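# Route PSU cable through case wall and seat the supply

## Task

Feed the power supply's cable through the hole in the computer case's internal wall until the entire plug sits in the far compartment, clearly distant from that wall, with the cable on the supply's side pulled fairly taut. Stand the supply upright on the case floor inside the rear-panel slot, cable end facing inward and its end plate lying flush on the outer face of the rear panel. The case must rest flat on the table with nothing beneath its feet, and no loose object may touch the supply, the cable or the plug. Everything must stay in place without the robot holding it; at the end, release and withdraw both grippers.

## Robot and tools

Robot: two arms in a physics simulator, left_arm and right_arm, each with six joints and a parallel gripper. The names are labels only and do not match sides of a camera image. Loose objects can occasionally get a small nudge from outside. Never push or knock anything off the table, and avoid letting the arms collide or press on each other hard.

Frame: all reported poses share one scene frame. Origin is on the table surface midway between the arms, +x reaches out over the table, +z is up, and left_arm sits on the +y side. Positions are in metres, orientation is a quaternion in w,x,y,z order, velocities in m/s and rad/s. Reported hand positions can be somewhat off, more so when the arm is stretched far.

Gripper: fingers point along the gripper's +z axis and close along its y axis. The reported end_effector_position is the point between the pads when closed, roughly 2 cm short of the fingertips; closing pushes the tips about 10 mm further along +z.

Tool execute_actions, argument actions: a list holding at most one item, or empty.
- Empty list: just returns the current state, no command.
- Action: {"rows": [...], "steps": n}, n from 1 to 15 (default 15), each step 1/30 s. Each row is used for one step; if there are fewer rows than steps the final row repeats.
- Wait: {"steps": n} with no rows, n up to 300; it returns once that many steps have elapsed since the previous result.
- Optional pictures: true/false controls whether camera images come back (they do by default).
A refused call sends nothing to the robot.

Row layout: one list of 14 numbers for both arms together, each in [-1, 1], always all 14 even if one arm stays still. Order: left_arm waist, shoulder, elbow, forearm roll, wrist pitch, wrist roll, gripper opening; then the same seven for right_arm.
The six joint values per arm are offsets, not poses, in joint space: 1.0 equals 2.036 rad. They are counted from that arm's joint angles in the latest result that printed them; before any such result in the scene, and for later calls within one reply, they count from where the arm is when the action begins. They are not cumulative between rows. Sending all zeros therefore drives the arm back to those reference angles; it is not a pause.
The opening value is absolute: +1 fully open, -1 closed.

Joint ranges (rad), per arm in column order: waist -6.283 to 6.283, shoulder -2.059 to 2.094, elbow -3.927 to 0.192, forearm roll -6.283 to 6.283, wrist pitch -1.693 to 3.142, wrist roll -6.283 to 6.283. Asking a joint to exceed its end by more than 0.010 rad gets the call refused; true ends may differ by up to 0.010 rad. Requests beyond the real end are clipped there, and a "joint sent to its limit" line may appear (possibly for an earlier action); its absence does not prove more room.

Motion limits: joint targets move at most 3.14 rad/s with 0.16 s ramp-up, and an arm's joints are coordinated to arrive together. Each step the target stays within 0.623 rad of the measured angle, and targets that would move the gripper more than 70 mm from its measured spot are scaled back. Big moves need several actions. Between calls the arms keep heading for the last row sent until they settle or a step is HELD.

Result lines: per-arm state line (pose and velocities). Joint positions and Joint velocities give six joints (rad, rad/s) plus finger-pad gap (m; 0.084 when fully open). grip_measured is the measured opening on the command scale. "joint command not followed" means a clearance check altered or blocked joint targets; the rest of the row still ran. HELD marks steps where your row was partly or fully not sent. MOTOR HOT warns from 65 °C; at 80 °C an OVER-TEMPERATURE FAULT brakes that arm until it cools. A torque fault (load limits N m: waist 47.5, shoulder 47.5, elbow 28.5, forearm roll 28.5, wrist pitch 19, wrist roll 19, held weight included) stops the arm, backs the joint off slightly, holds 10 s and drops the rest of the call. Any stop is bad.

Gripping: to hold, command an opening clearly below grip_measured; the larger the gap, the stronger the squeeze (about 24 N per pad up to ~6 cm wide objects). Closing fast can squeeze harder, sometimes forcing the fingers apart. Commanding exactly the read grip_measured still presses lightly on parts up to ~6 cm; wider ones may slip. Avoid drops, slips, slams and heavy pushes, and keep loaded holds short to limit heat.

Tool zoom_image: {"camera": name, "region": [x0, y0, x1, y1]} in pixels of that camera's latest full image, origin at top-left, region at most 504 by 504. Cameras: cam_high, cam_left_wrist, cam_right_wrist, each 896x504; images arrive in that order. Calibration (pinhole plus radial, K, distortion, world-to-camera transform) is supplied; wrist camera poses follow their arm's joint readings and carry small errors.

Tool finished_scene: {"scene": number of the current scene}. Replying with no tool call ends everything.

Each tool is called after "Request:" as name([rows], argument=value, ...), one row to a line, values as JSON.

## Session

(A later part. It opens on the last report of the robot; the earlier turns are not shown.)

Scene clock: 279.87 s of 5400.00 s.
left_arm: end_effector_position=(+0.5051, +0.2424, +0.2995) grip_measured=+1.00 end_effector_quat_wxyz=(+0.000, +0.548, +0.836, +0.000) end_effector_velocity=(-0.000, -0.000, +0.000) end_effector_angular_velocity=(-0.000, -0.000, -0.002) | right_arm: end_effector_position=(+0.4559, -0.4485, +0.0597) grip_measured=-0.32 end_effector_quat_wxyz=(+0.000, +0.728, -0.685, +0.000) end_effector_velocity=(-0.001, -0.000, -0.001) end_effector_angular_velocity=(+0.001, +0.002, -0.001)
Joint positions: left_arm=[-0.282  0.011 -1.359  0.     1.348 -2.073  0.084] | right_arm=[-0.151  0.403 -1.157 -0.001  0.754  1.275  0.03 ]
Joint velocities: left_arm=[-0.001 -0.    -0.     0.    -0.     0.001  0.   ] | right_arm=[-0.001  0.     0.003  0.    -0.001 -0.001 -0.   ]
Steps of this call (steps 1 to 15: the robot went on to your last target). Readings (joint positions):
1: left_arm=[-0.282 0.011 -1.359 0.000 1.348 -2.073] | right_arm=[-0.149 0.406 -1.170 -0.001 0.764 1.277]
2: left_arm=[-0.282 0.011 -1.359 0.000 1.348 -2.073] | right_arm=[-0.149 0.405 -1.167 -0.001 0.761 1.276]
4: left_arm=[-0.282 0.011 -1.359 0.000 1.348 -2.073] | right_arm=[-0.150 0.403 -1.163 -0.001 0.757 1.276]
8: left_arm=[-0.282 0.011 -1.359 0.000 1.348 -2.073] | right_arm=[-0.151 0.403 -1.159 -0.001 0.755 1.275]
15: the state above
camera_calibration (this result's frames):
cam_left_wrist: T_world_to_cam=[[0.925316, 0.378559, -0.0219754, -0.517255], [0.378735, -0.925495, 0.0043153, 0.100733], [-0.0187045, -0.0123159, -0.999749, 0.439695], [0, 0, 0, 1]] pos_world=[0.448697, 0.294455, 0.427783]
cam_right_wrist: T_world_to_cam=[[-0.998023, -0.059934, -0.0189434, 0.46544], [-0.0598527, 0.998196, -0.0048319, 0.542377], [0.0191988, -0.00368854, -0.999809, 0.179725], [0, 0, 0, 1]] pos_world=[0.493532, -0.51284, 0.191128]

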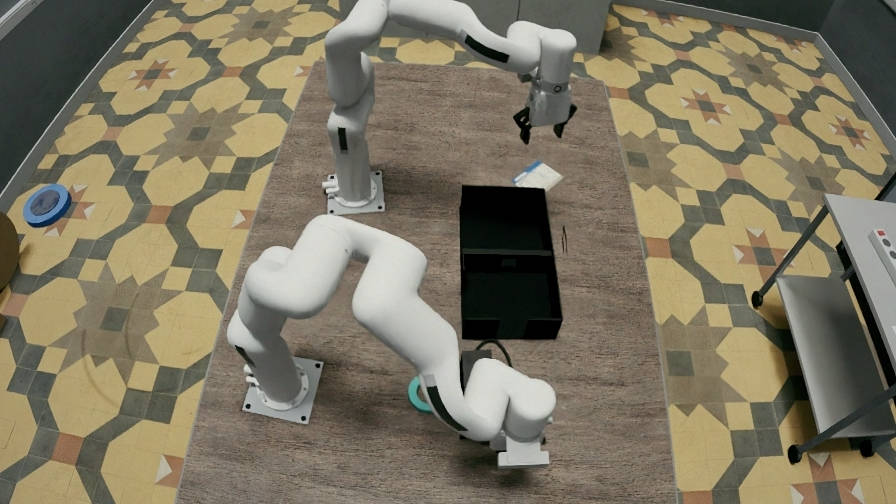

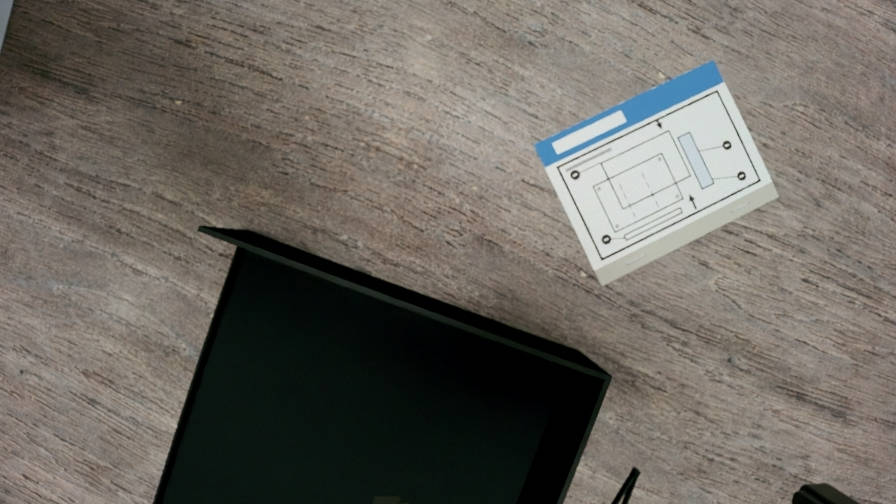

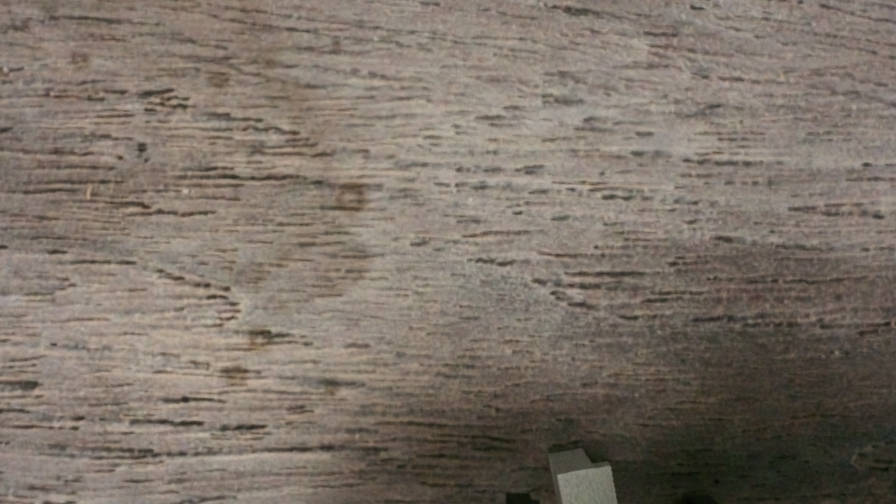

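Request:
execute_actions([
  {"rows": [[0,0,0,0,0,0,1,0,0.0321,0.0042,0,-0.0363,0,-0.3]], "steps": 15},
], pictures=false)

Request:
execute_actions([
  {"steps": 8},
], pictures=false)

Request:
execute_actions([
  {"rows": [[0,0,0,0,0,0,1,0,0,0,0,0,0,-1]], "steps": 12},
], pictures=false)

Request:
execute_actions([
  {"rows": [[0,0,0,0,0,0,1,0.0376,0.091,-0.1593,0,0.0683,0.0376,-1]], "steps": 15},
], pictures=false)

Request:
execute_actions([
  {"steps": 15},
])

Scene clock: 285.53 s of 5400.00 s.
left_arm: end_effector_position=(+0.5051, +0.2424, +0.2995) grip_measured=+1.00 end_effector_quat_wxyz=(+0.000, +0.548, +0.836, +0.000) end_effector_velocity=(+0.000, +0.000, -0.000) end_effector_angular_velocity=(+0.000, -0.000, +0.001) | right_arm: end_effector_position=(+0.4564, -0.4486, +0.0287) grip_measured=-0.32 end_effector_quat_wxyz=(-0.000, +0.728, -0.685, +0.001) end_effector_velocity=(-0.004, +0.001, -0.007) end_effector_angular_velocity=(+0.002, +0.009, +0.001)
Joint positions: left_arm=[-0.282  0.011 -1.359  0.     1.348 -2.073  0.084] | right_arm=[-0.151  0.467 -1.15  -0.001  0.681  1.275  0.03 ]
Joint velocities: left_arm=[ 0.    -0.     0.     0.    -0.    -0.001 -0.   ] | right_arm=[ 0.     0.01   0.007 -0.    -0.008 -0.001 -0.   ]
Steps of this call (steps 1 to 15: the robot went on to your last target; steps 16 to 90: nothing new was sent; then 2.17 s passed at rest; steps 91 to 105: all 15 steps of this action). Readings (joint positions):
91: left_arm=[-0.282 0.011 -1.359 0.000 1.348 -2.073] | right_arm=[-0.151 0.403 -1.157 -0.001 0.753 1.275]
92: left_arm=[-0.282 0.011 -1.359 0.000 1.348 -2.073] | right_arm=[-0.151 0.406 -1.157 -0.001 0.749 1.275]
94: left_arm=[-0.282 0.011 -1.359 0.000 1.348 -2.073] | right_arm=[-0.151 0.427 -1.157 -0.001 0.722 1.275]
98: left_arm=[-0.282 0.011 -1.359 0.000 1.348 -2.073] | right_arm=[-0.151 0.462 -1.146 -0.001 0.691 1.275]
105: the state above

Scene clock: 285.80 s of 5400.00 s.
left_arm: end_effector_position=(+0.5051, +0.2424, +0.2995) grip_measured=+1.00 end_effector_quat_wxyz=(+0.000, +0.548, +0.836, +0.000) end_effector_velocity=(+0.000, -0.000, +0.000) end_effector_angular_velocity=(-0.000, -0.001, -0.002) | right_arm: end_effector_position=(+0.4561, -0.4486, +0.0279) grip_measured=-0.32 end_effector_quat_wxyz=(+0.000, +0.728, -0.685, +0.000) end_effector_velocity=(-0.001, +0.000, -0.001) end_effector_angular_velocity=(+0.000, +0.002, +0.001)
Joint positions: left_arm=[-0.282  0.011 -1.359  0.     1.348 -2.073  0.084] | right_arm=[-0.151  0.468 -1.149 -0.001  0.68   1.275  0.03 ]
Joint velocities: left_arm=[-0.001 -0.    -0.    -0.    -0.     0.002  0.   ] | right_arm=[ 0.     0.001  0.001  0.    -0.    -0.001 -0.   ]
Steps of this call (steps 1 to 8: the robot went on to your last target). Readings (joint positions):
1: left_arm=[-0.282 0.011 -1.359 0.000 1.348 -2.073] | right_arm=[-0.151 0.467 -1.149 -0.001 0.680 1.275]
2: left_arm=[-0.282 0.011 -1.359 0.000 1.348 -2.073] | right_arm=[-0.151 0.468 -1.149 -0.001 0.680 1.275]
4: left_arm=[-0.282 0.011 -1.359 0.000 1.348 -2.073] | right_arm=[-0.151 0.468 -1.149 -0.001 0.680 1.275]
8: the state above

Scene clock: 286.20 s of 5400.00 s.
left_arm: end_effector_position=(+0.5051, +0.2424, +0.2995) grip_measured=+1.00 end_effector_quat_wxyz=(+0.000, +0.548, +0.836, +0.000) end_effector_velocity=(+0.000, -0.000, +0.000) end_effector_angular_velocity=(-0.000, -0.001, +0.001) | right_arm: end_effector_position=(+0.4561, -0.4485, +0.0279) grip_measured=-0.68 end_effector_quat_wxyz=(+0.000, +0.728, -0.685, +0.000) end_effector_velocity=(+0.001, -0.000, +0.001) end_effector_angular_velocity=(-0.001, -0.002, -0.001)
Joint positions: left_arm=[-0.282  0.011 -1.359  0.     1.348 -2.073  0.084] | right_arm=[-0.151  0.468 -1.149 -0.001  0.68   1.275  0.014]
Joint velocities: left_arm=[ 0.    -0.    -0.    -0.    -0.    -0.001  0.   ] | right_arm=[-0.     0.    -0.002 -0.001 -0.     0.001  0.   ]
Steps of this call (steps 1 to 12: all 12 steps of this action). Readings (joint positions):
1: left_arm=[-0.282 0.011 -1.359 0.000 1.348 -2.073] | right_arm=[-0.151 0.468 -1.149 -0.001 0.680 1.275]
2: left_arm=[-0.282 0.011 -1.359 0.000 1.348 -2.073] | right_arm=[-0.151 0.468 -1.149 -0.001 0.680 1.275]
4: left_arm=[-0.282 0.011 -1.359 0.000 1.348 -2.073] | right_arm=[-0.151 0.468 -1.149 -0.001 0.680 1.275]
8: left_arm=[-0.282 0.011 -1.359 0.000 1.348 -2.073] | right_arm=[-0.151 0.468 -1.149 -0.001 0.680 1.275]
12: the state above

Scene clock: 286.70 s of 5400.00 s.
left_arm: end_effector_position=(+0.5051, +0.2424, +0.2995) grip_measured=+1.00 end_effector_quat_wxyz=(+0.000, +0.548, +0.836, +0.000) end_effector_velocity=(-0.000, +0.000, +0.000) end_effector_angular_velocity=(-0.000, +0.000, +0.004) | right_arm: end_effector_position=(+0.5278, -0.4205, +0.0313) grip_measured=-0.68 end_effector_quat_wxyz=(+0.000, +0.728, -0.685, +0.000) end_effector_velocity=(+0.015, +0.004, +0.001) end_effector_angular_velocity=(+0.001, +0.003, -0.011)
Joint positions: left_arm=[-0.282  0.011 -1.359  0.     1.348 -2.073  0.084] | right_arm=[-0.077  0.649 -1.464 -0.001  0.815  1.349  0.014]
Joint velocities: left_arm=[ 0.001 -0.    -0.    -0.     0.    -0.003 -0.   ] | right_arm=[ 0.01   0.045 -0.081  0.001  0.04   0.021 -0.   ]
Steps of this call (steps 1 to 15: all 15 steps of this action). Readings (joint positions):
1: left_arm=[-0.282 0.011 -1.359 0.000 1.348 -2.073] | right_arm=[-0.151 0.468 -1.149 -0.001 0.680 1.275]
2: left_arm=[-0.282 0.011 -1.359 0.000 1.348 -2.073] | right_arm=[-0.150 0.471 -1.153 -0.001 0.682 1.276]
4: left_arm=[-0.282 0.011 -1.359 0.000 1.348 -2.073] | right_arm=[-0.142 0.494 -1.193 -0.001 0.701 1.286]
8: left_arm=[-0.282 0.011 -1.359 0.000 1.348 -2.073] | right_arm=[-0.097 0.596 -1.375 -0.001 0.775 1.327]
15: the state above

Scene clock: 287.20 s of 5400.00 s.
left_arm: end_effector_position=(+0.5051, +0.2424, +0.2995) grip_measured=+1.00 end_effector_quat_wxyz=(+0.000, +0.548, +0.836, +0.000) end_effector_velocity=(+0.000, -0.000, +0.000) end_effector_angular_velocity=(-0.000, -0.001, -0.001) | right_arm: end_effector_position=(+0.5299, -0.4196, +0.0318) grip_measured=-0.68 end_effector_quat_wxyz=(+0.000, +0.728, -0.685, +0.000) end_effector_velocity=(-0.000, +0.000, -0.001) end_effector_angular_velocity=(-0.001, +0.001, +0.001)
Joint positions: left_arm=[-0.282  0.011 -1.359  0.     1.348 -2.073  0.084] | right_arm=[-0.075  0.653 -1.473 -0.001  0.819  1.351  0.014]
Joint velocities: left_arm=[-0.001 -0.    -0.     0.    -0.     0.    -0.   ] | right_arm=[ 0.001  0.001 -0.    -0.001 -0.     0.001 -0.   ]
Steps of this call (steps 1 to 15: the robot went on to your last target). Readings (joint positions):
1: left_arm=[-0.282 0.011 -1.359 0.000 1.348 -2.073] | right_arm=[-0.076 0.650 -1.466 -0.001 0.816 1.350]
2: left_arm=[-0.282 0.011 -1.359 0.000 1.348 -2.073] | right_arm=[-0.076 0.651 -1.468 -0.001 0.817 1.350]
4: left_arm=[-0.282 0.011 -1.359 0.000 1.348 -2.073] | right_arm=[-0.076 0.652 -1.470 -0.001 0.818 1.351]
8: left_arm=[-0.282 0.011 -1.359 0.000 1.348 -2.073] | right_arm=[-0.075 0.653 -1.472 -0.001 0.819 1.351]
15: the state above
All arms were judged still, so your last target was given up. Only a new action makes them travel on or press farther. Fingers that are still opening or closing keep moving.
camera_calibration (this result's frames):
cam_left_wrist: T_world_to_cam=[[0.925316, 0.378559, -0.0219757, -0.517254], [0.378735, -0.925495, 0.004315, 0.100734], [-0.0187049, -0.0123157, -0.999749, 0.439695], [0, 0, 0, 1]] pos_world=[0.448697, 0.294455, 0.427783]
cam_right_wrist: T_world_to_cam=[[-0.998025, -0.059827, -0.0191701, 0.540518], [-0.0597439, 0.998202, -0.00488076, 0.517768], [0.0194277, -0.00372582, -0.999804, 0.150399], [0, 0, 0, 1]] pos_world=[0.567461, -0.48394, 0.163258]

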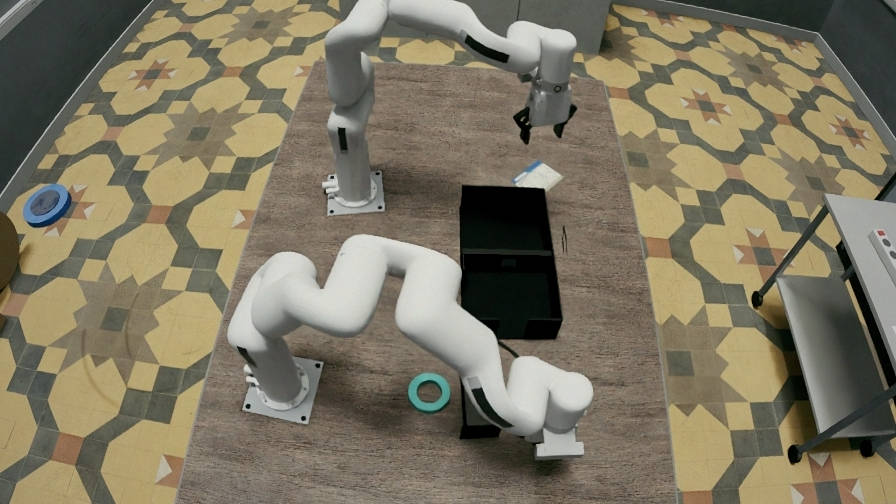

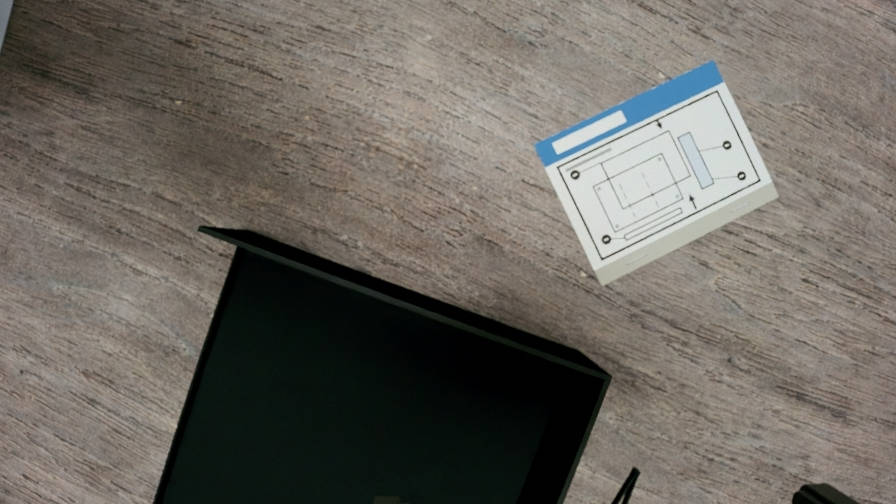

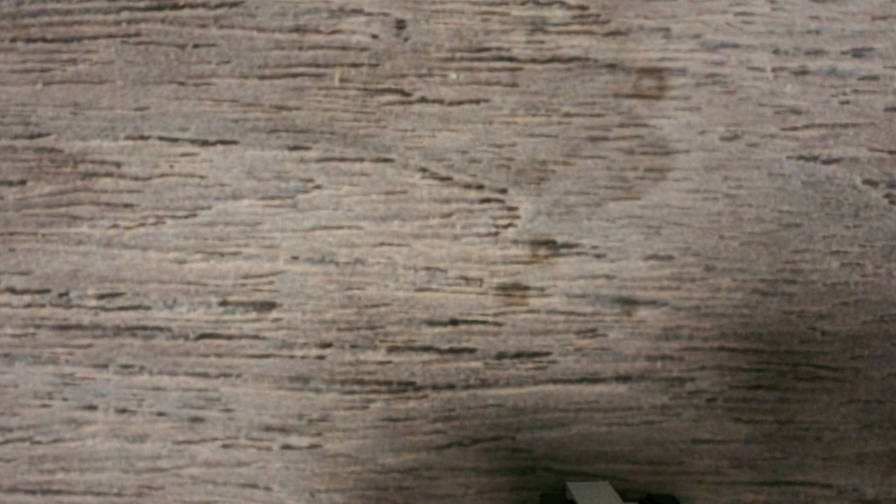

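Request:
execute_actions([
  {"rows": [[0,0,0,0,0,0,1,0,0.0095,0.0007,0,-0.0097,0,-0.55]], "steps": 15},
], pictures=false)

Request:
execute_actions([
  {"rows": [[0,0,0,0,0,0,1,0.033,-0.012,0.0207,0,-0.0087,0.033,-0.55]], "steps": 15},
], pictures=false)

Request:
execute_actions([
  {"steps": 10},
])

Scene clock: 294.27 s of 5400.00 s.
left_arm: end_effector_position=(+0.5051, +0.2424, +0.2995) grip_measured=+1.00 end_effector_quat_wxyz=(+0.000, +0.548, +0.836, +0.000) end_effector_velocity=(-0.000, -0.000, -0.001) end_effector_angular_velocity=(+0.000, +0.002, -0.003) | right_arm: end_effector_position=(+0.5311, -0.4198, +0.0235) grip_measured=-0.57 end_effector_quat_wxyz=(-0.001, +0.728, -0.685, +0.002) end_effector_velocity=(-0.000, -0.000, -0.001) end_effector_angular_velocity=(-0.000, +0.001, -0.000)
Joint positions: left_arm=[-0.282  0.011 -1.359  0.     1.348 -2.073  0.084] | right_arm=[-0.075  0.67  -1.474 -0.001  0.799  1.351  0.019]
Joint velocities: left_arm=[-0.001  0.     0.001  0.     0.     0.002  0.   ] | right_arm=[-0.     0.001  0.001 -0.    -0.     0.001  0.   ]
Steps of this call (steps 1 to 90: nothing new was sent; then 3.57 s passed at rest; steps 91 to 105: all 15 steps of this action). Readings (joint positions):
91: left_arm=[-0.282 0.011 -1.359 0.000 1.348 -2.073] | right_arm=[-0.075 0.654 -1.473 -0.001 0.819 1.351]
92: left_arm=[-0.282 0.011 -1.359 0.000 1.348 -2.073] | right_arm=[-0.075 0.655 -1.474 -0.001 0.816 1.351]
94: left_arm=[-0.282 0.011 -1.359 0.000 1.348 -2.073] | right_arm=[-0.075 0.663 -1.473 -0.001 0.808 1.351]
98: left_arm=[-0.282 0.011 -1.359 0.000 1.348 -2.073] | right_arm=[-0.075 0.669 -1.473 -0.001 0.801 1.351]
105: the state above

Scene clock: 294.77 s of 5400.00 s.
left_arm: end_effector_position=(+0.5051, +0.2424, +0.2995) grip_measured=+1.00 end_effector_quat_wxyz=(+0.000, +0.548, +0.836, +0.000) end_effector_velocity=(-0.000, -0.000, -0.000) end_effector_angular_velocity=(+0.000, +0.001, -0.001) | right_arm: end_effector_position=(+0.5283, -0.3802, +0.0235) grip_measured=-0.57 end_effector_quat_wxyz=(-0.001, +0.728, -0.686, +0.002) end_effector_velocity=(-0.001, +0.005, +0.000) end_effector_angular_velocity=(+0.000, +0.001, -0.001)
Joint positions: left_arm=[-0.282  0.011 -1.359  0.     1.348 -2.073  0.084] | right_arm=[-0.009  0.646 -1.432 -0.001  0.782  1.417  0.019]
Joint velocities: left_arm=[-0.     0.     0.001 -0.     0.     0.     0.   ] | right_arm=[ 0.008 -0.004  0.005  0.    -0.001  0.009 -0.   ]
Steps of this call (steps 1 to 15: all 15 steps of this action). Readings (joint positions):
1: left_arm=[-0.282 0.011 -1.359 0.000 1.348 -2.073] | right_arm=[-0.074 0.670 -1.474 -0.001 0.799 1.351]
2: left_arm=[-0.282 0.011 -1.359 0.000 1.348 -2.073] | right_arm=[-0.072 0.669 -1.471 -0.001 0.797 1.356]
4: left_arm=[-0.282 0.011 -1.359 0.000 1.348 -2.073] | right_arm=[-0.050 0.660 -1.456 -0.001 0.791 1.380]
8: left_arm=[-0.282 0.011 -1.359 0.000 1.348 -2.073] | right_arm=[-0.013 0.649 -1.437 -0.001 0.784 1.409]
15: the state above

Scene clock: 295.10 s of 5400.00 s.
left_arm: end_effector_position=(+0.5051, +0.2424, +0.2995) grip_measured=+1.00 end_effector_quat_wxyz=(+0.000, +0.548, +0.836, +0.000) end_effector_velocity=(+0.000, -0.000, +0.000) end_effector_angular_velocity=(+0.000, -0.000, -0.000) | right_arm: end_effector_position=(+0.5282, -0.3795, +0.0235) grip_measured=-0.57 end_effector_quat_wxyz=(-0.001, +0.728, -0.686, +0.002) end_effector_velocity=(-0.000, +0.001, -0.000) end_effector_angular_velocity=(+0.000, +0.000, +0.000)
Joint positions: left_arm=[-0.282  0.011 -1.359  0.     1.348 -2.073  0.084] | right_arm=[-0.008  0.646 -1.432 -0.001  0.781  1.418  0.019]
Joint velocities: left_arm=[-0.001  0.    -0.     0.    -0.    -0.001  0.   ] | right_arm=[ 0.001 -0.001  0.001  0.    -0.     0.001  0.   ]
Steps of this call (steps 1 to 10: the robot went on to your last target). Readings (joint positions):
1: left_arm=[-0.282 0.011 -1.359 0.000 1.348 -2.073] | right_arm=[-0.009 0.646 -1.432 -0.001 0.782 1.418]
2: left_arm=[-0.282 0.011 -1.359 0.000 1.348 -2.073] | right_arm=[-0.008 0.646 -1.432 -0.001 0.781 1.418]
4: left_arm=[-0.282 0.011 -1.359 0.000 1.348 -2.073] | right_arm=[-0.008 0.646 -1.432 -0.001 0.781 1.418]
8: left_arm=[-0.282 0.011 -1.359 0.000 1.348 -2.073] | right_arm=[-0.008 0.646 -1.432 -0.001 0.781 1.418]
10: the state above
camera_calibration (this result's frames):
cam_left_wrist: T_world_to_cam=[[0.925316, 0.378559, -0.0219757, -0.517254], [0.378735, -0.925495, 0.00431517, 0.100733], [-0.0187048, -0.0123158, -0.999749, 0.439695], [0, 0, 0, 1]] pos_world=[0.448697, 0.294455, 0.427783]
cam_right_wrist: T_world_to_cam=[[-0.997956, -0.0597358, -0.0227245, 0.541162], [-0.0596286, 0.998206, -0.00536973, 0.477486], [0.0230045, -0.00400372, -0.999727, 0.140292], [0, 0, 0, 1]] pos_world=[0.5653, -0.443741, 0.155115]

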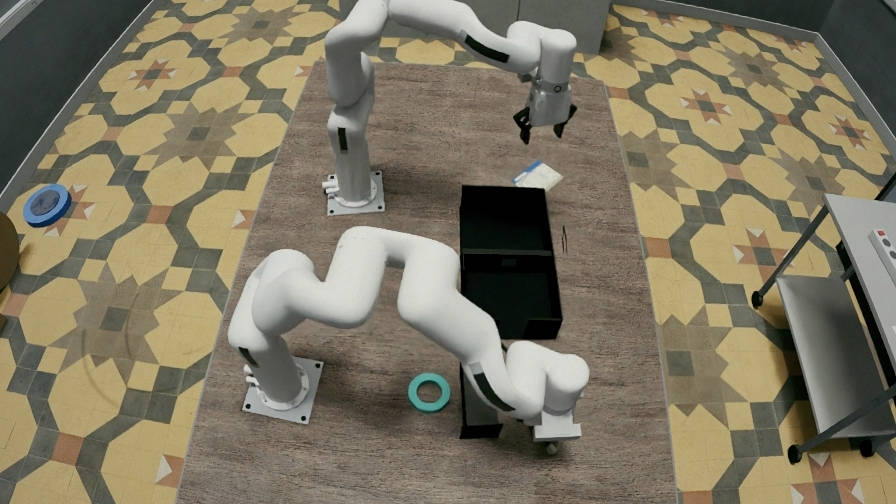

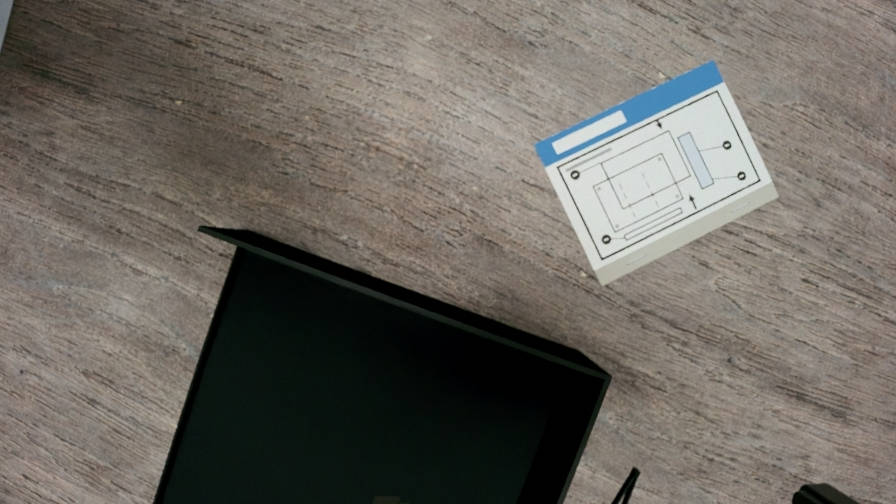

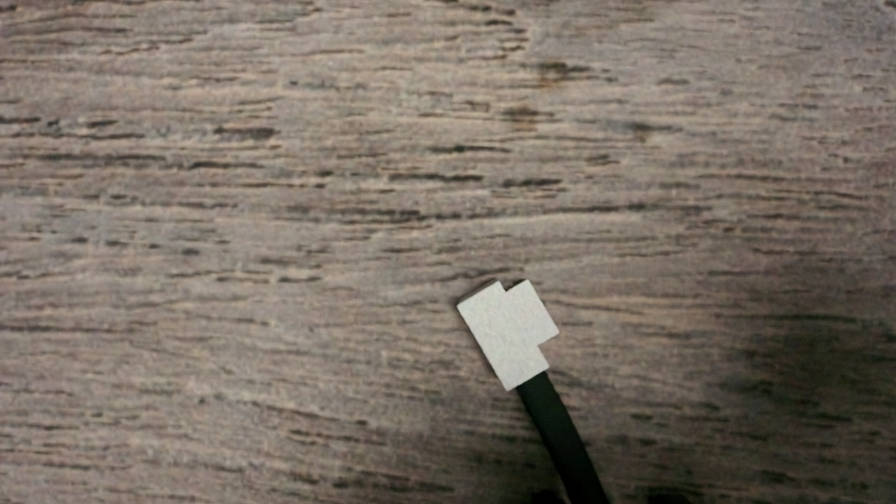

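Request:
execute_actions([
  {"rows": [[0,0,0,0,0,0,1,0,-0.002,0,0,0.003,0,-1]], "steps": 15},
])

Scene clock: 298.37 s of 5400.00 s.
left_arm: end_effector_position=(+0.5051, +0.2424, +0.2995) grip_measured=+1.00 end_effector_quat_wxyz=(+0.000, +0.548, +0.836, +0.000) end_effector_velocity=(-0.000, -0.000, -0.000) end_effector_angular_velocity=(+0.000, +0.001, -0.001) | right_arm: end_effector_position=(+0.5265, -0.3792, +0.0240) grip_measured=-0.85 end_effector_quat_wxyz=(+0.001, +0.728, -0.685, -0.000) end_effector_velocity=(+0.000, -0.001, +0.001) end_effector_angular_velocity=(+0.000, -0.001, -0.001)
Joint positions: left_arm=[-0.282  0.011 -1.359  0.     1.348 -2.073  0.084] | right_arm=[-0.007  0.643 -1.43  -0.001  0.788  1.418  0.007]
Joint velocities: left_arm=[-0. -0.  0. -0.  0.  0. -0.] | right_arm=[-0.001 -0.001 -0.001  0.     0.    -0.001 -0.   ]
Steps of this call (steps 1 to 15: the robot went on to your last target; steps 16 to 83: nothing new was sent; steps 84 to 98: all 15 steps of this action). Readings (joint positions):
84: left_arm=[-0.282 0.011 -1.359 0.000 1.348 -2.073] | right_arm=[-0.007 0.646 -1.432 -0.001 0.781 1.418]
85: left_arm=[-0.282 0.011 -1.359 0.000 1.348 -2.073] | right_arm=[-0.007 0.646 -1.431 -0.001 0.782 1.418]
87: left_arm=[-0.282 0.011 -1.359 0.000 1.348 -2.073] | right_arm=[-0.007 0.645 -1.430 -0.001 0.785 1.418]
91: left_arm=[-0.282 0.011 -1.359 0.000 1.348 -2.073] | right_arm=[-0.007 0.644 -1.430 -0.001 0.787 1.418]
98: the state above
camera_calibration (this result's frames):
cam_left_wrist: T_world_to_cam=[[0.925316, 0.378559, -0.0219757, -0.517254], [0.378735, -0.925495, 0.00431503, 0.100734], [-0.0187049, -0.0123157, -0.999749, 0.439695], [0, 0, 0, 1]] pos_world=[0.448697, 0.294455, 0.427783]
cam_right_wrist: T_world_to_cam=[[-0.998063, -0.059821, -0.0170944, 0.539332], [-0.0597527, 0.998203, -0.00447763, 0.477186], [0.0173315, -0.00344752, -0.999844, 0.143953], [0, 0, 0, 1]] pos_world=[0.564305, -0.443569, 0.155287]

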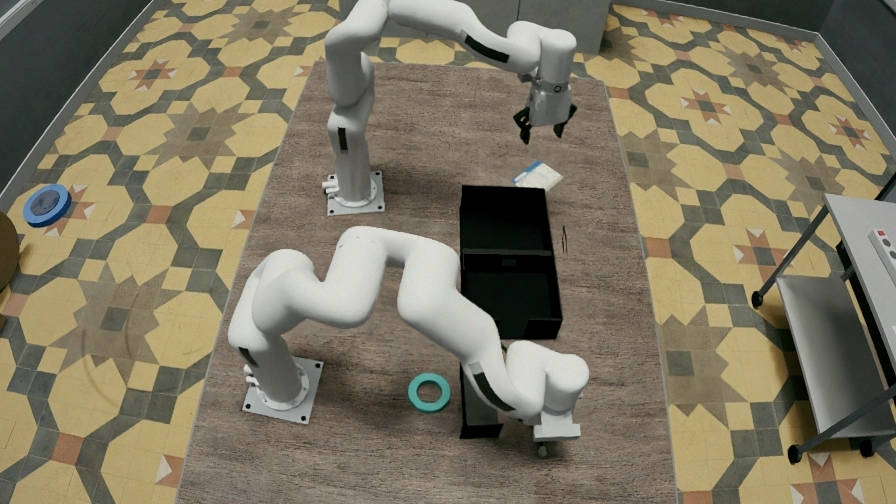

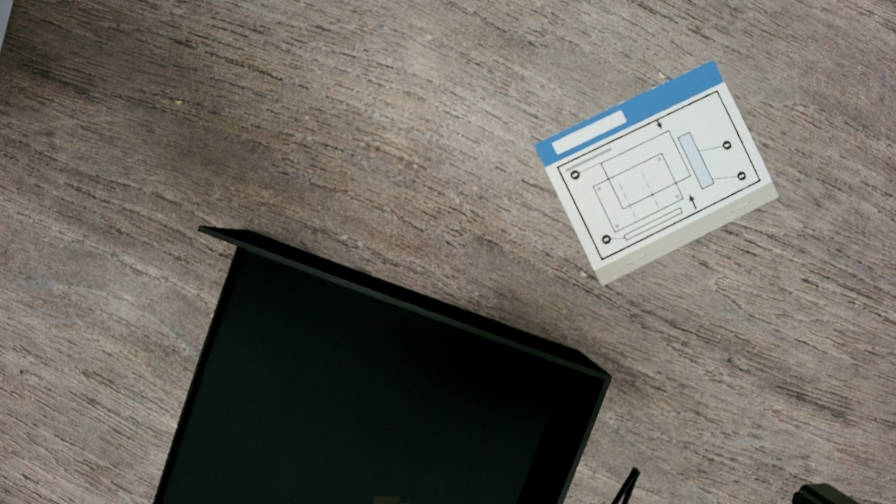

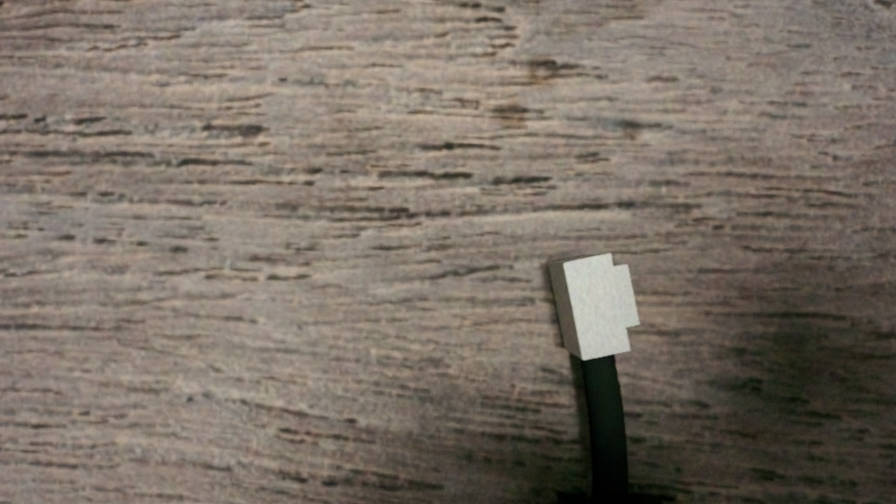

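Request:
execute_actions(actions=[])

Scene clock: 308.87 s of 5400.00 s.
left_arm: end_effector_position=(+0.5051, +0.2424, +0.2995) grip_measured=+1.00 end_effector_quat_wxyz=(+0.000, +0.548, +0.836, +0.000) end_effector_velocity=(-0.000, +0.000, -0.000) end_effector_angular_velocity=(+0.000, +0.000, -0.000) | right_arm: end_effector_position=(+0.5277, -0.3794, +0.0255) grip_measured=-0.85 end_effector_quat_wxyz=(-0.000, +0.728, -0.686, +0.001) end_effector_velocity=(-0.000, -0.000, +0.000) end_effector_angular_velocity=(+0.000, +0.000, +0.001)
Joint positions: left_arm=[-0.282  0.011 -1.359  0.     1.348 -2.073  0.084] | right_arm=[-0.008  0.642 -1.432 -0.001  0.788  1.418  0.007]
Joint velocities: left_arm=[ 0.001  0.     0.     0.     0.     0.001 -0.   ] | right_arm=[-0.    -0.001  0.001  0.     0.    -0.001 -0.   ]
Steps of this call (steps 1 to 15: the robot went on to your last target; steps 16 to 90: nothing new was sent; then 7.50 s passed at rest). Readings (joint positions):
1: left_arm=[-0.282 0.011 -1.359 0.000 1.348 -2.073] | right_arm=[-0.008 0.643 -1.430 -0.001 0.788 1.418]
2: left_arm=[-0.282 0.011 -1.359 0.000 1.348 -2.073] | right_arm=[-0.008 0.643 -1.430 -0.001 0.788 1.418]
4: left_arm=[-0.282 0.011 -1.359 0.000 1.348 -2.073] | right_arm=[-0.008 0.643 -1.430 -0.001 0.788 1.418]
8: left_arm=[-0.282 0.011 -1.359 0.000 1.348 -2.073] | right_arm=[-0.008 0.642 -1.431 -0.001 0.788 1.418]
90: the state above
All arms were judged still, so your last target was given up. Only a new action makes them travel on or press farther. Fingers that are still opening or closing keep moving.
camera_calibration (this result's frames):
cam_left_wrist: T_world_to_cam=[[0.925316, 0.378559, -0.0219757, -0.517254], [0.378735, -0.925495, 0.00431516, 0.100733], [-0.0187049, -0.0123159, -0.999749, 0.439695], [0, 0, 0, 1]] pos_world=[0.448697, 0.294455, 0.427783]
cam_right_wrist: T_world_to_cam=[[-0.998, -0.0597282, -0.0207126, 0.540641], [-0.0596355, 0.998207, -0.00506379, 0.477411], [0.0209779, -0.00381846, -0.999773, 0.143369], [0, 0, 0, 1]] pos_world=[0.565022, -0.443716, 0.156952]

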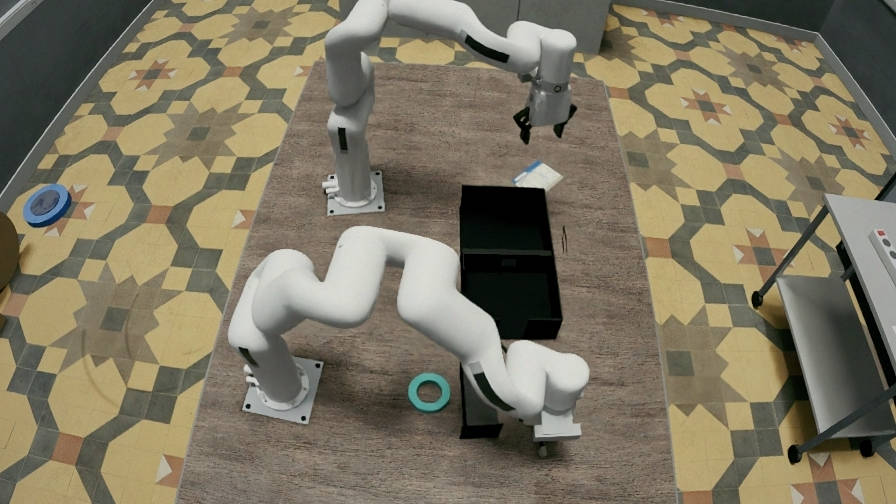

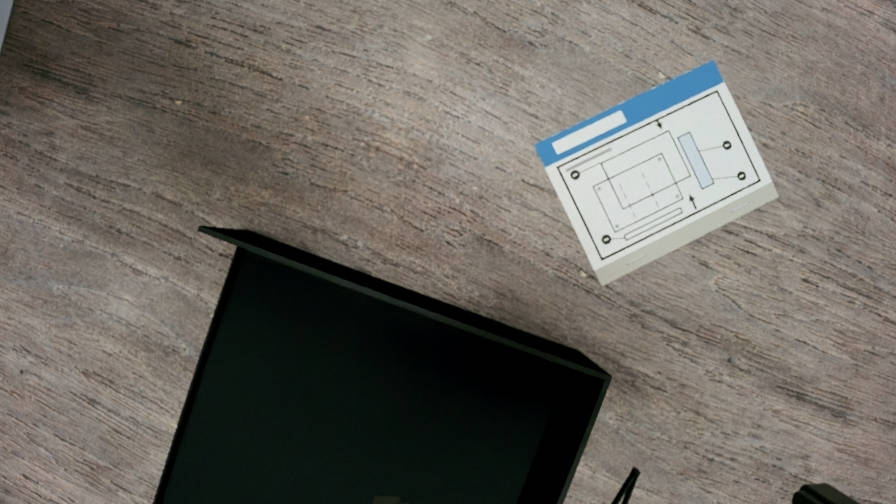

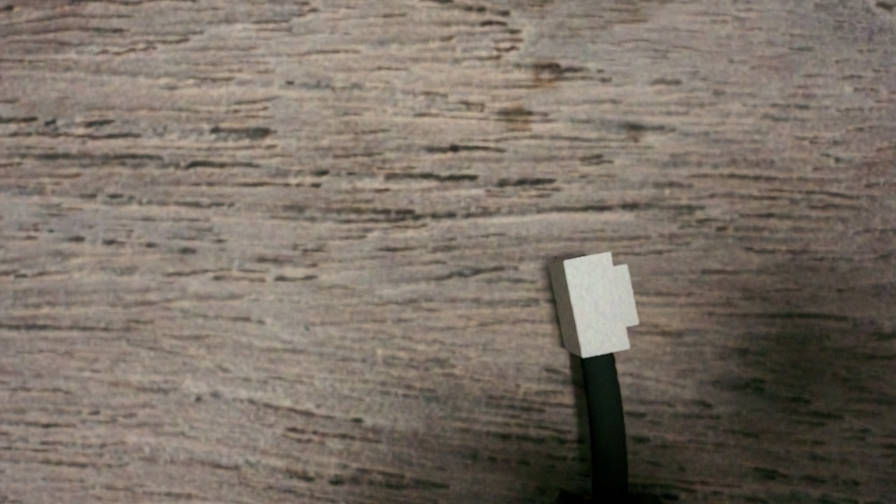

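Request:
execute_actions([
  {"rows": [[0,0,0,0,0,0,1, 0.03,-0.06,0.012,0,0.05,0.0,-1],[0,0,0,0,0,0,1, 0.03,-0.06,0.012,0,0.05,0.0,-1],[0,0,0,0,0,0,1, 0.03,-0.06,0.012,0,0.05,0.0,-1],[0,0,0,0,0,0,1, 0.03,-0.06,0.012,0,0.05,0.0,-1],[0,0,0,0,0,0,1, 0.03,-0.06,0.012,0,0.05,0.0,-1],[0,0,0,0,0,0,1, 0.112,-0.127,0.024,0,0.104,-0.66,-1]], "steps": 15},
], pictures=false)

Request:
execute_actions([
  {"steps": 30},
])

Scene clock: 334.53 s of 5400.00 s.
left_arm: end_effector_position=(+0.5051, +0.2424, +0.2995) grip_measured=+1.00 end_effector_quat_wxyz=(+0.000, +0.548, +0.836, +0.000) end_effector_velocity=(+0.000, +0.000, +0.000) end_effector_angular_velocity=(-0.000, -0.000, -0.001) | right_arm: end_effector_position=(+0.5125, -0.2893, +0.1118) grip_measured=-0.85 end_effector_quat_wxyz=(+0.000, +0.892, -0.451, +0.001) end_effector_velocity=(-0.045, +0.240, +0.181) end_effector_angular_velocity=(+0.001, -0.050, +2.766)
Joint positions: left_arm=[-0.282  0.011 -1.359  0.     1.348 -2.073  0.084] | right_arm=[ 0.148  0.448 -1.395 -0.001  0.946  0.999  0.007]
Joint velocities: left_arm=[ 0.001 -0.     0.    -0.    -0.     0.001  0.   ] | right_arm=[ 0.425 -0.387  0.043  0.     0.293 -2.341  0.   ]
Steps of this call (steps 1 to 90: nothing new was sent; then 22.17 s passed at rest; steps 91 to 105: all 15 steps of this action). Readings (joint positions):
91: left_arm=[-0.282 0.011 -1.359 0.000 1.348 -2.073] | right_arm=[-0.008 0.642 -1.432 -0.001 0.788 1.418]
92: left_arm=[-0.282 0.011 -1.359 0.000 1.348 -2.073] | right_arm=[-0.006 0.639 -1.430 -0.001 0.791 1.418]
94: left_arm=[-0.282 0.011 -1.359 0.000 1.348 -2.073] | right_arm=[0.008 0.608 -1.419 -0.001 0.822 1.418]
98: left_arm=[-0.282 0.011 -1.359 0.000 1.348 -2.073] | right_arm=[0.050 0.532 -1.416 -0.001 0.874 1.399]
105: the state above

Scene clock: 335.53 s of 5400.00 s.
left_arm: end_effector_position=(+0.5051, +0.2424, +0.2995) grip_measured=+1.00 end_effector_quat_wxyz=(+0.000, +0.548, +0.836, +0.000) end_effector_velocity=(+0.000, -0.000, -0.000) end_effector_angular_velocity=(-0.000, -0.000, -0.000) | right_arm: end_effector_position=(+0.4997, -0.2493, +0.1393) grip_measured=-0.85 end_effector_quat_wxyz=(+0.000, +1.000, +0.030, +0.000) end_effector_velocity=(+0.000, +0.000, +0.000) end_effector_angular_velocity=(+0.000, -0.000, +0.002)
Joint positions: left_arm=[-0.282  0.011 -1.359  0.     1.348 -2.073  0.084] | right_arm=[ 0.22   0.383 -1.383 -0.001  0.999  0.075  0.007]
Joint velocities: left_arm=[-0.  0.  0. -0. -0.  0. -0.] | right_arm=[ 0.    -0.    -0.     0.     0.    -0.002  0.   ]
Steps of this call (steps 1 to 30: the robot went on to your last target). Readings (joint positions):
1: left_arm=[-0.282 0.011 -1.359 0.000 1.348 -2.073] | right_arm=[0.161 0.436 -1.394 -0.001 0.956 0.918]
2: left_arm=[-0.282 0.011 -1.359 0.000 1.348 -2.073] | right_arm=[0.174 0.424 -1.392 -0.001 0.965 0.833]
4: left_arm=[-0.282 0.011 -1.359 0.000 1.348 -2.073] | right_arm=[0.194 0.407 -1.388 -0.001 0.979 0.656]
8: left_arm=[-0.282 0.011 -1.359 0.000 1.348 -2.073] | right_arm=[0.213 0.390 -1.384 -0.001 0.994 0.318]
30: the state above
camera_calibration (this result's frames):
cam_left_wrist: T_world_to_cam=[[0.925316, 0.378559, -0.0219756, -0.517254], [0.378735, -0.925495, 0.00431519, 0.100733], [-0.0187048, -0.0123158, -0.999749, 0.439695], [0, 0, 0, 1]] pos_world=[0.448697, 0.294455, 0.427783]
cam_right_wrist: T_world_to_cam=[[0.0600767, -0.998033, -0.0179128, -0.240157], [-0.998188, -0.0600084, -0.00432683, 0.551468], [0.0032434, 0.0181403, -0.99983, 0.272635], [0, 0, 0, 1]] pos_world=[0.564013, -0.211538, 0.270673]

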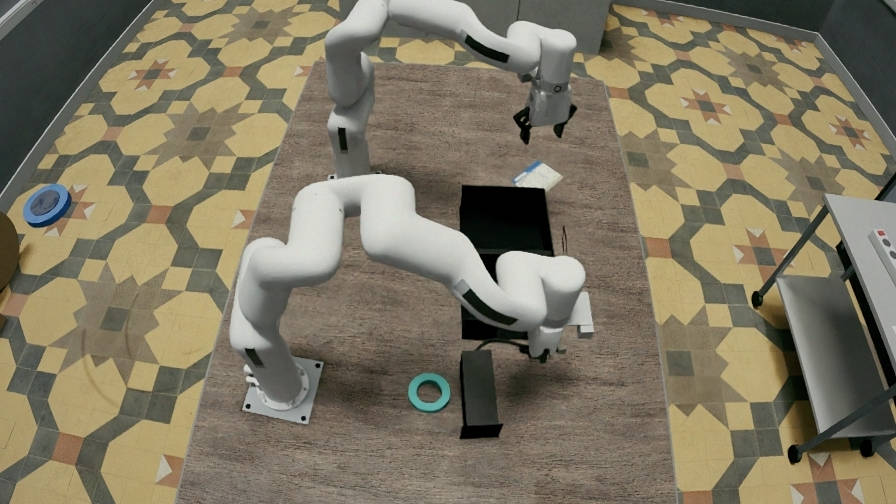

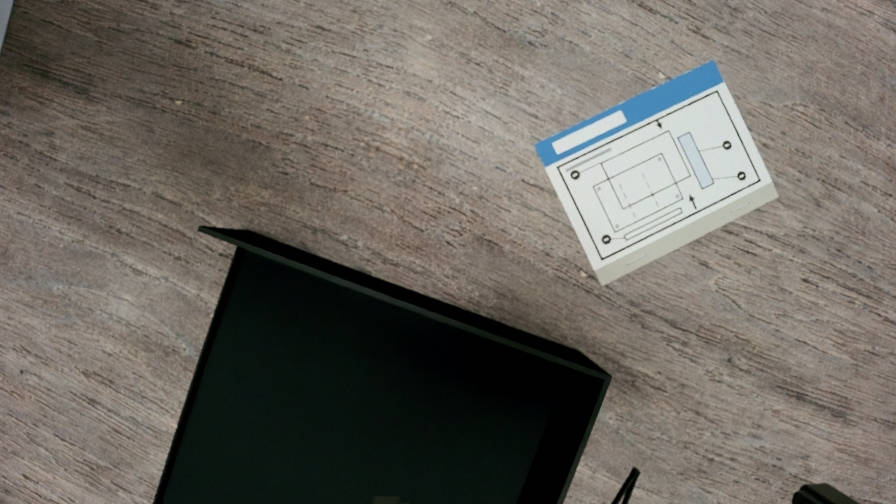

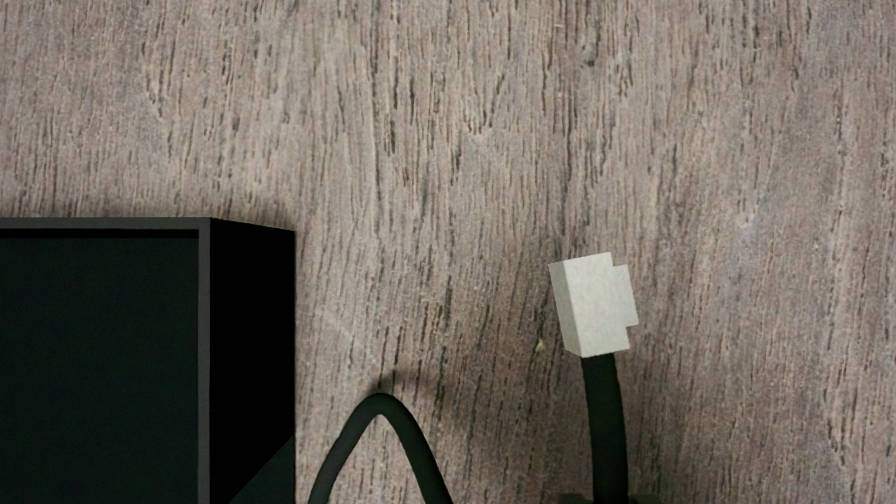

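Request:
execute_actions([
  {"rows": [[0,0,0,0,0,0,1, 0.1634,0.0076,-0.0111,0,0.004,-0.608,-1]], "steps": 15},
], pictures=false)

Request:
execute_actions([
  {"steps": 30},
])

Scene clock: 340.63 s of 5400.00 s.
left_arm: end_effector_position=(+0.5051, +0.2424, +0.2995) grip_measured=+1.00 end_effector_quat_wxyz=(+0.000, +0.548, +0.836, +0.000) end_effector_velocity=(+0.000, -0.000, +0.000) end_effector_angular_velocity=(-0.000, -0.001, -0.001) | right_arm: end_effector_position=(+0.4684, -0.1172, +0.1392) grip_measured=-0.85 end_effector_quat_wxyz=(+0.000, +0.892, +0.452, -0.000) end_effector_velocity=(-0.102, +0.276, -0.001) end_effector_angular_velocity=(-0.001, +0.004, +2.863)
Joint positions: left_arm=[-0.282  0.011 -1.359  0.     1.348 -2.073  0.084] | right_arm=[ 0.462  0.395 -1.399 -0.001  1.005 -0.561  0.007]
Joint velocities: left_arm=[-0.    -0.    -0.001  0.     0.     0.001 -0.   ] | right_arm=[ 0.52   0.024 -0.035 -0.     0.013 -2.342  0.   ]
Steps of this call (steps 1 to 15: the robot went on to your last target; steps 16 to 90: nothing new was sent; then 1.60 s passed at rest; steps 91 to 105: all 15 steps of this action). Readings (joint positions):
91: left_arm=[-0.282 0.011 -1.359 0.000 1.348 -2.073] | right_arm=[0.220 0.383 -1.383 -0.001 0.999 0.074]
92: left_arm=[-0.282 0.011 -1.359 0.000 1.348 -2.073] | right_arm=[0.222 0.383 -1.383 -0.001 0.999 0.070]
94: left_arm=[-0.282 0.011 -1.359 0.000 1.348 -2.073] | right_arm=[0.240 0.384 -1.384 -0.001 1.000 0.028]
98: left_arm=[-0.282 0.011 -1.359 0.000 1.348 -2.073] | right_arm=[0.330 0.388 -1.390 -0.001 1.002 -0.142]
105: the state above

Scene clock: 341.63 s of 5400.00 s.
left_arm: end_effector_position=(+0.5051, +0.2424, +0.2995) grip_measured=+1.00 end_effector_quat_wxyz=(+0.000, +0.548, +0.836, +0.000) end_effector_velocity=(+0.000, -0.000, +0.000) end_effector_angular_velocity=(-0.000, -0.001, -0.001) | right_arm: end_effector_position=(+0.4484, -0.0696, +0.1392) grip_measured=-0.85 end_effector_quat_wxyz=(+0.000, +0.686, +0.728, -0.001) end_effector_velocity=(-0.000, +0.000, -0.000) end_effector_angular_velocity=(-0.000, +0.000, -0.001)
Joint positions: left_arm=[-0.282  0.011 -1.359  0.     1.348 -2.073  0.084] | right_arm=[ 0.553  0.399 -1.405 -0.001  1.007 -1.163  0.007]
Joint velocities: left_arm=[-0.    -0.    -0.001  0.     0.     0.001 -0.   ] | right_arm=[ 0.     0.     0.001  0.    -0.     0.001  0.   ]
Steps of this call (steps 1 to 30: the robot went on to your last target). Readings (joint positions):
1: left_arm=[-0.282 0.011 -1.359 0.000 1.348 -2.073] | right_arm=[0.479 0.395 -1.400 -0.001 1.006 -0.642]
2: left_arm=[-0.282 0.011 -1.359 0.000 1.348 -2.073] | right_arm=[0.494 0.396 -1.401 -0.001 1.006 -0.727]
4: left_arm=[-0.282 0.011 -1.359 0.000 1.348 -2.073] | right_arm=[0.520 0.397 -1.403 -0.001 1.007 -0.891]
8: left_arm=[-0.282 0.011 -1.359 0.000 1.348 -2.073] | right_arm=[0.545 0.398 -1.405 -0.001 1.007 -1.092]
30: the state above
All arms were judged still, so your last target was given up. Only a new action makes them travel on or press farther. Fingers that are still opening or closing keep moving.
camera_calibration (this result's frames):
cam_left_wrist: T_world_to_cam=[[0.925316, 0.378559, -0.0219757, -0.517254], [0.378734, -0.925495, 0.00431509, 0.100734], [-0.0187049, -0.0123158, -0.999749, 0.439695], [0, 0, 0, 1]] pos_world=[0.448697, 0.294455, 0.427783]
cam_right_wrist: T_world_to_cam=[[0.998049, 0.0594377, -0.0191347, -0.404534], [0.0593883, -0.99823, -0.00314286, -0.0286238], [-0.0192877, 0.00200035, -0.999812, 0.278352], [0, 0, 0, 1]] pos_world=[0.410813, -0.00508539, 0.270469]

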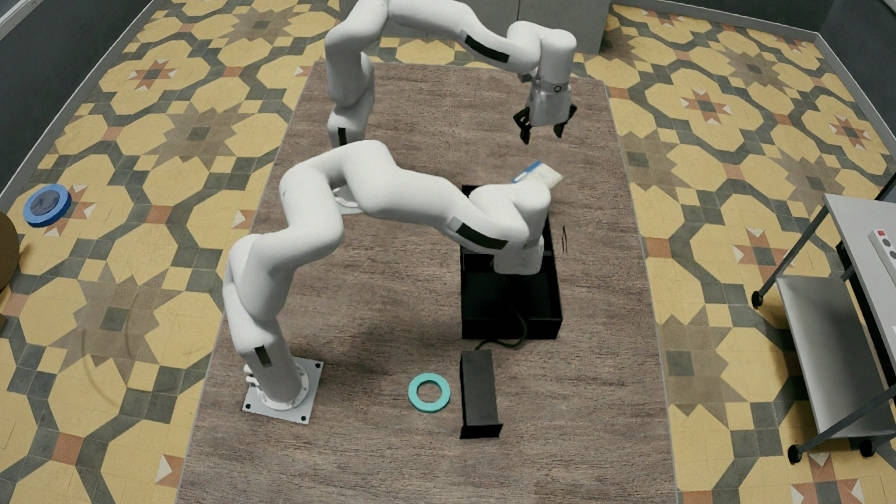

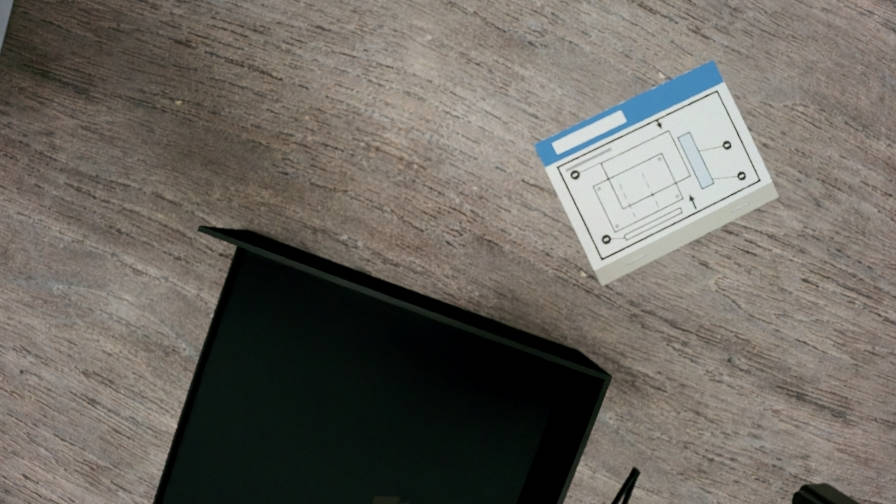

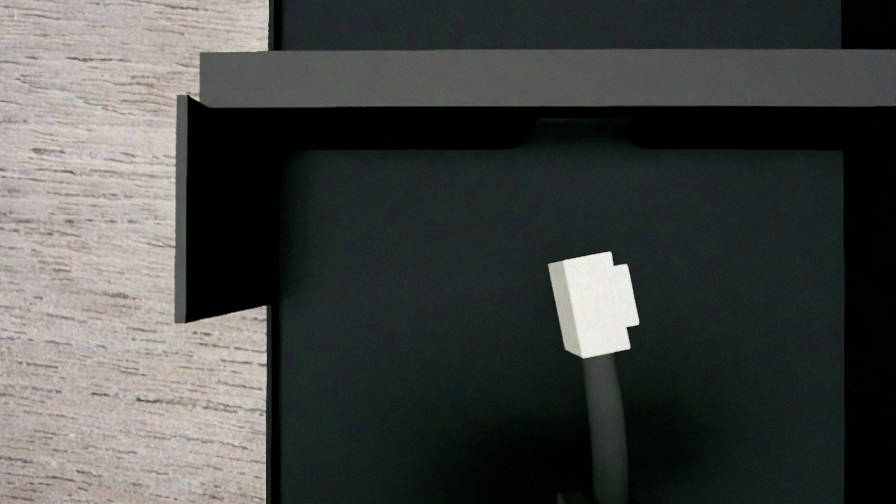

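Request:
zoom_image(camera="cam_right_wrist", region=[480, 40, 700, 200])

Region (480, 40, 700, 200) of cam_right_wrist's 896x504 image, scaled by 2.291, with more detail than that image has; it fills the top 367 rows of this view, and the rest is white.

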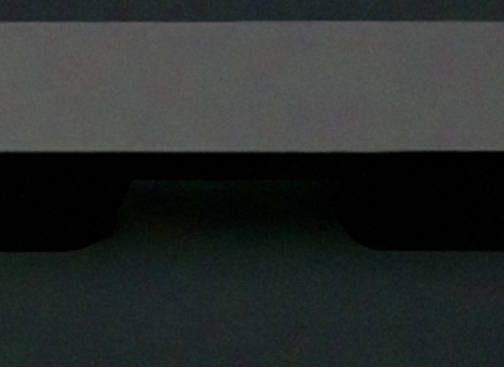

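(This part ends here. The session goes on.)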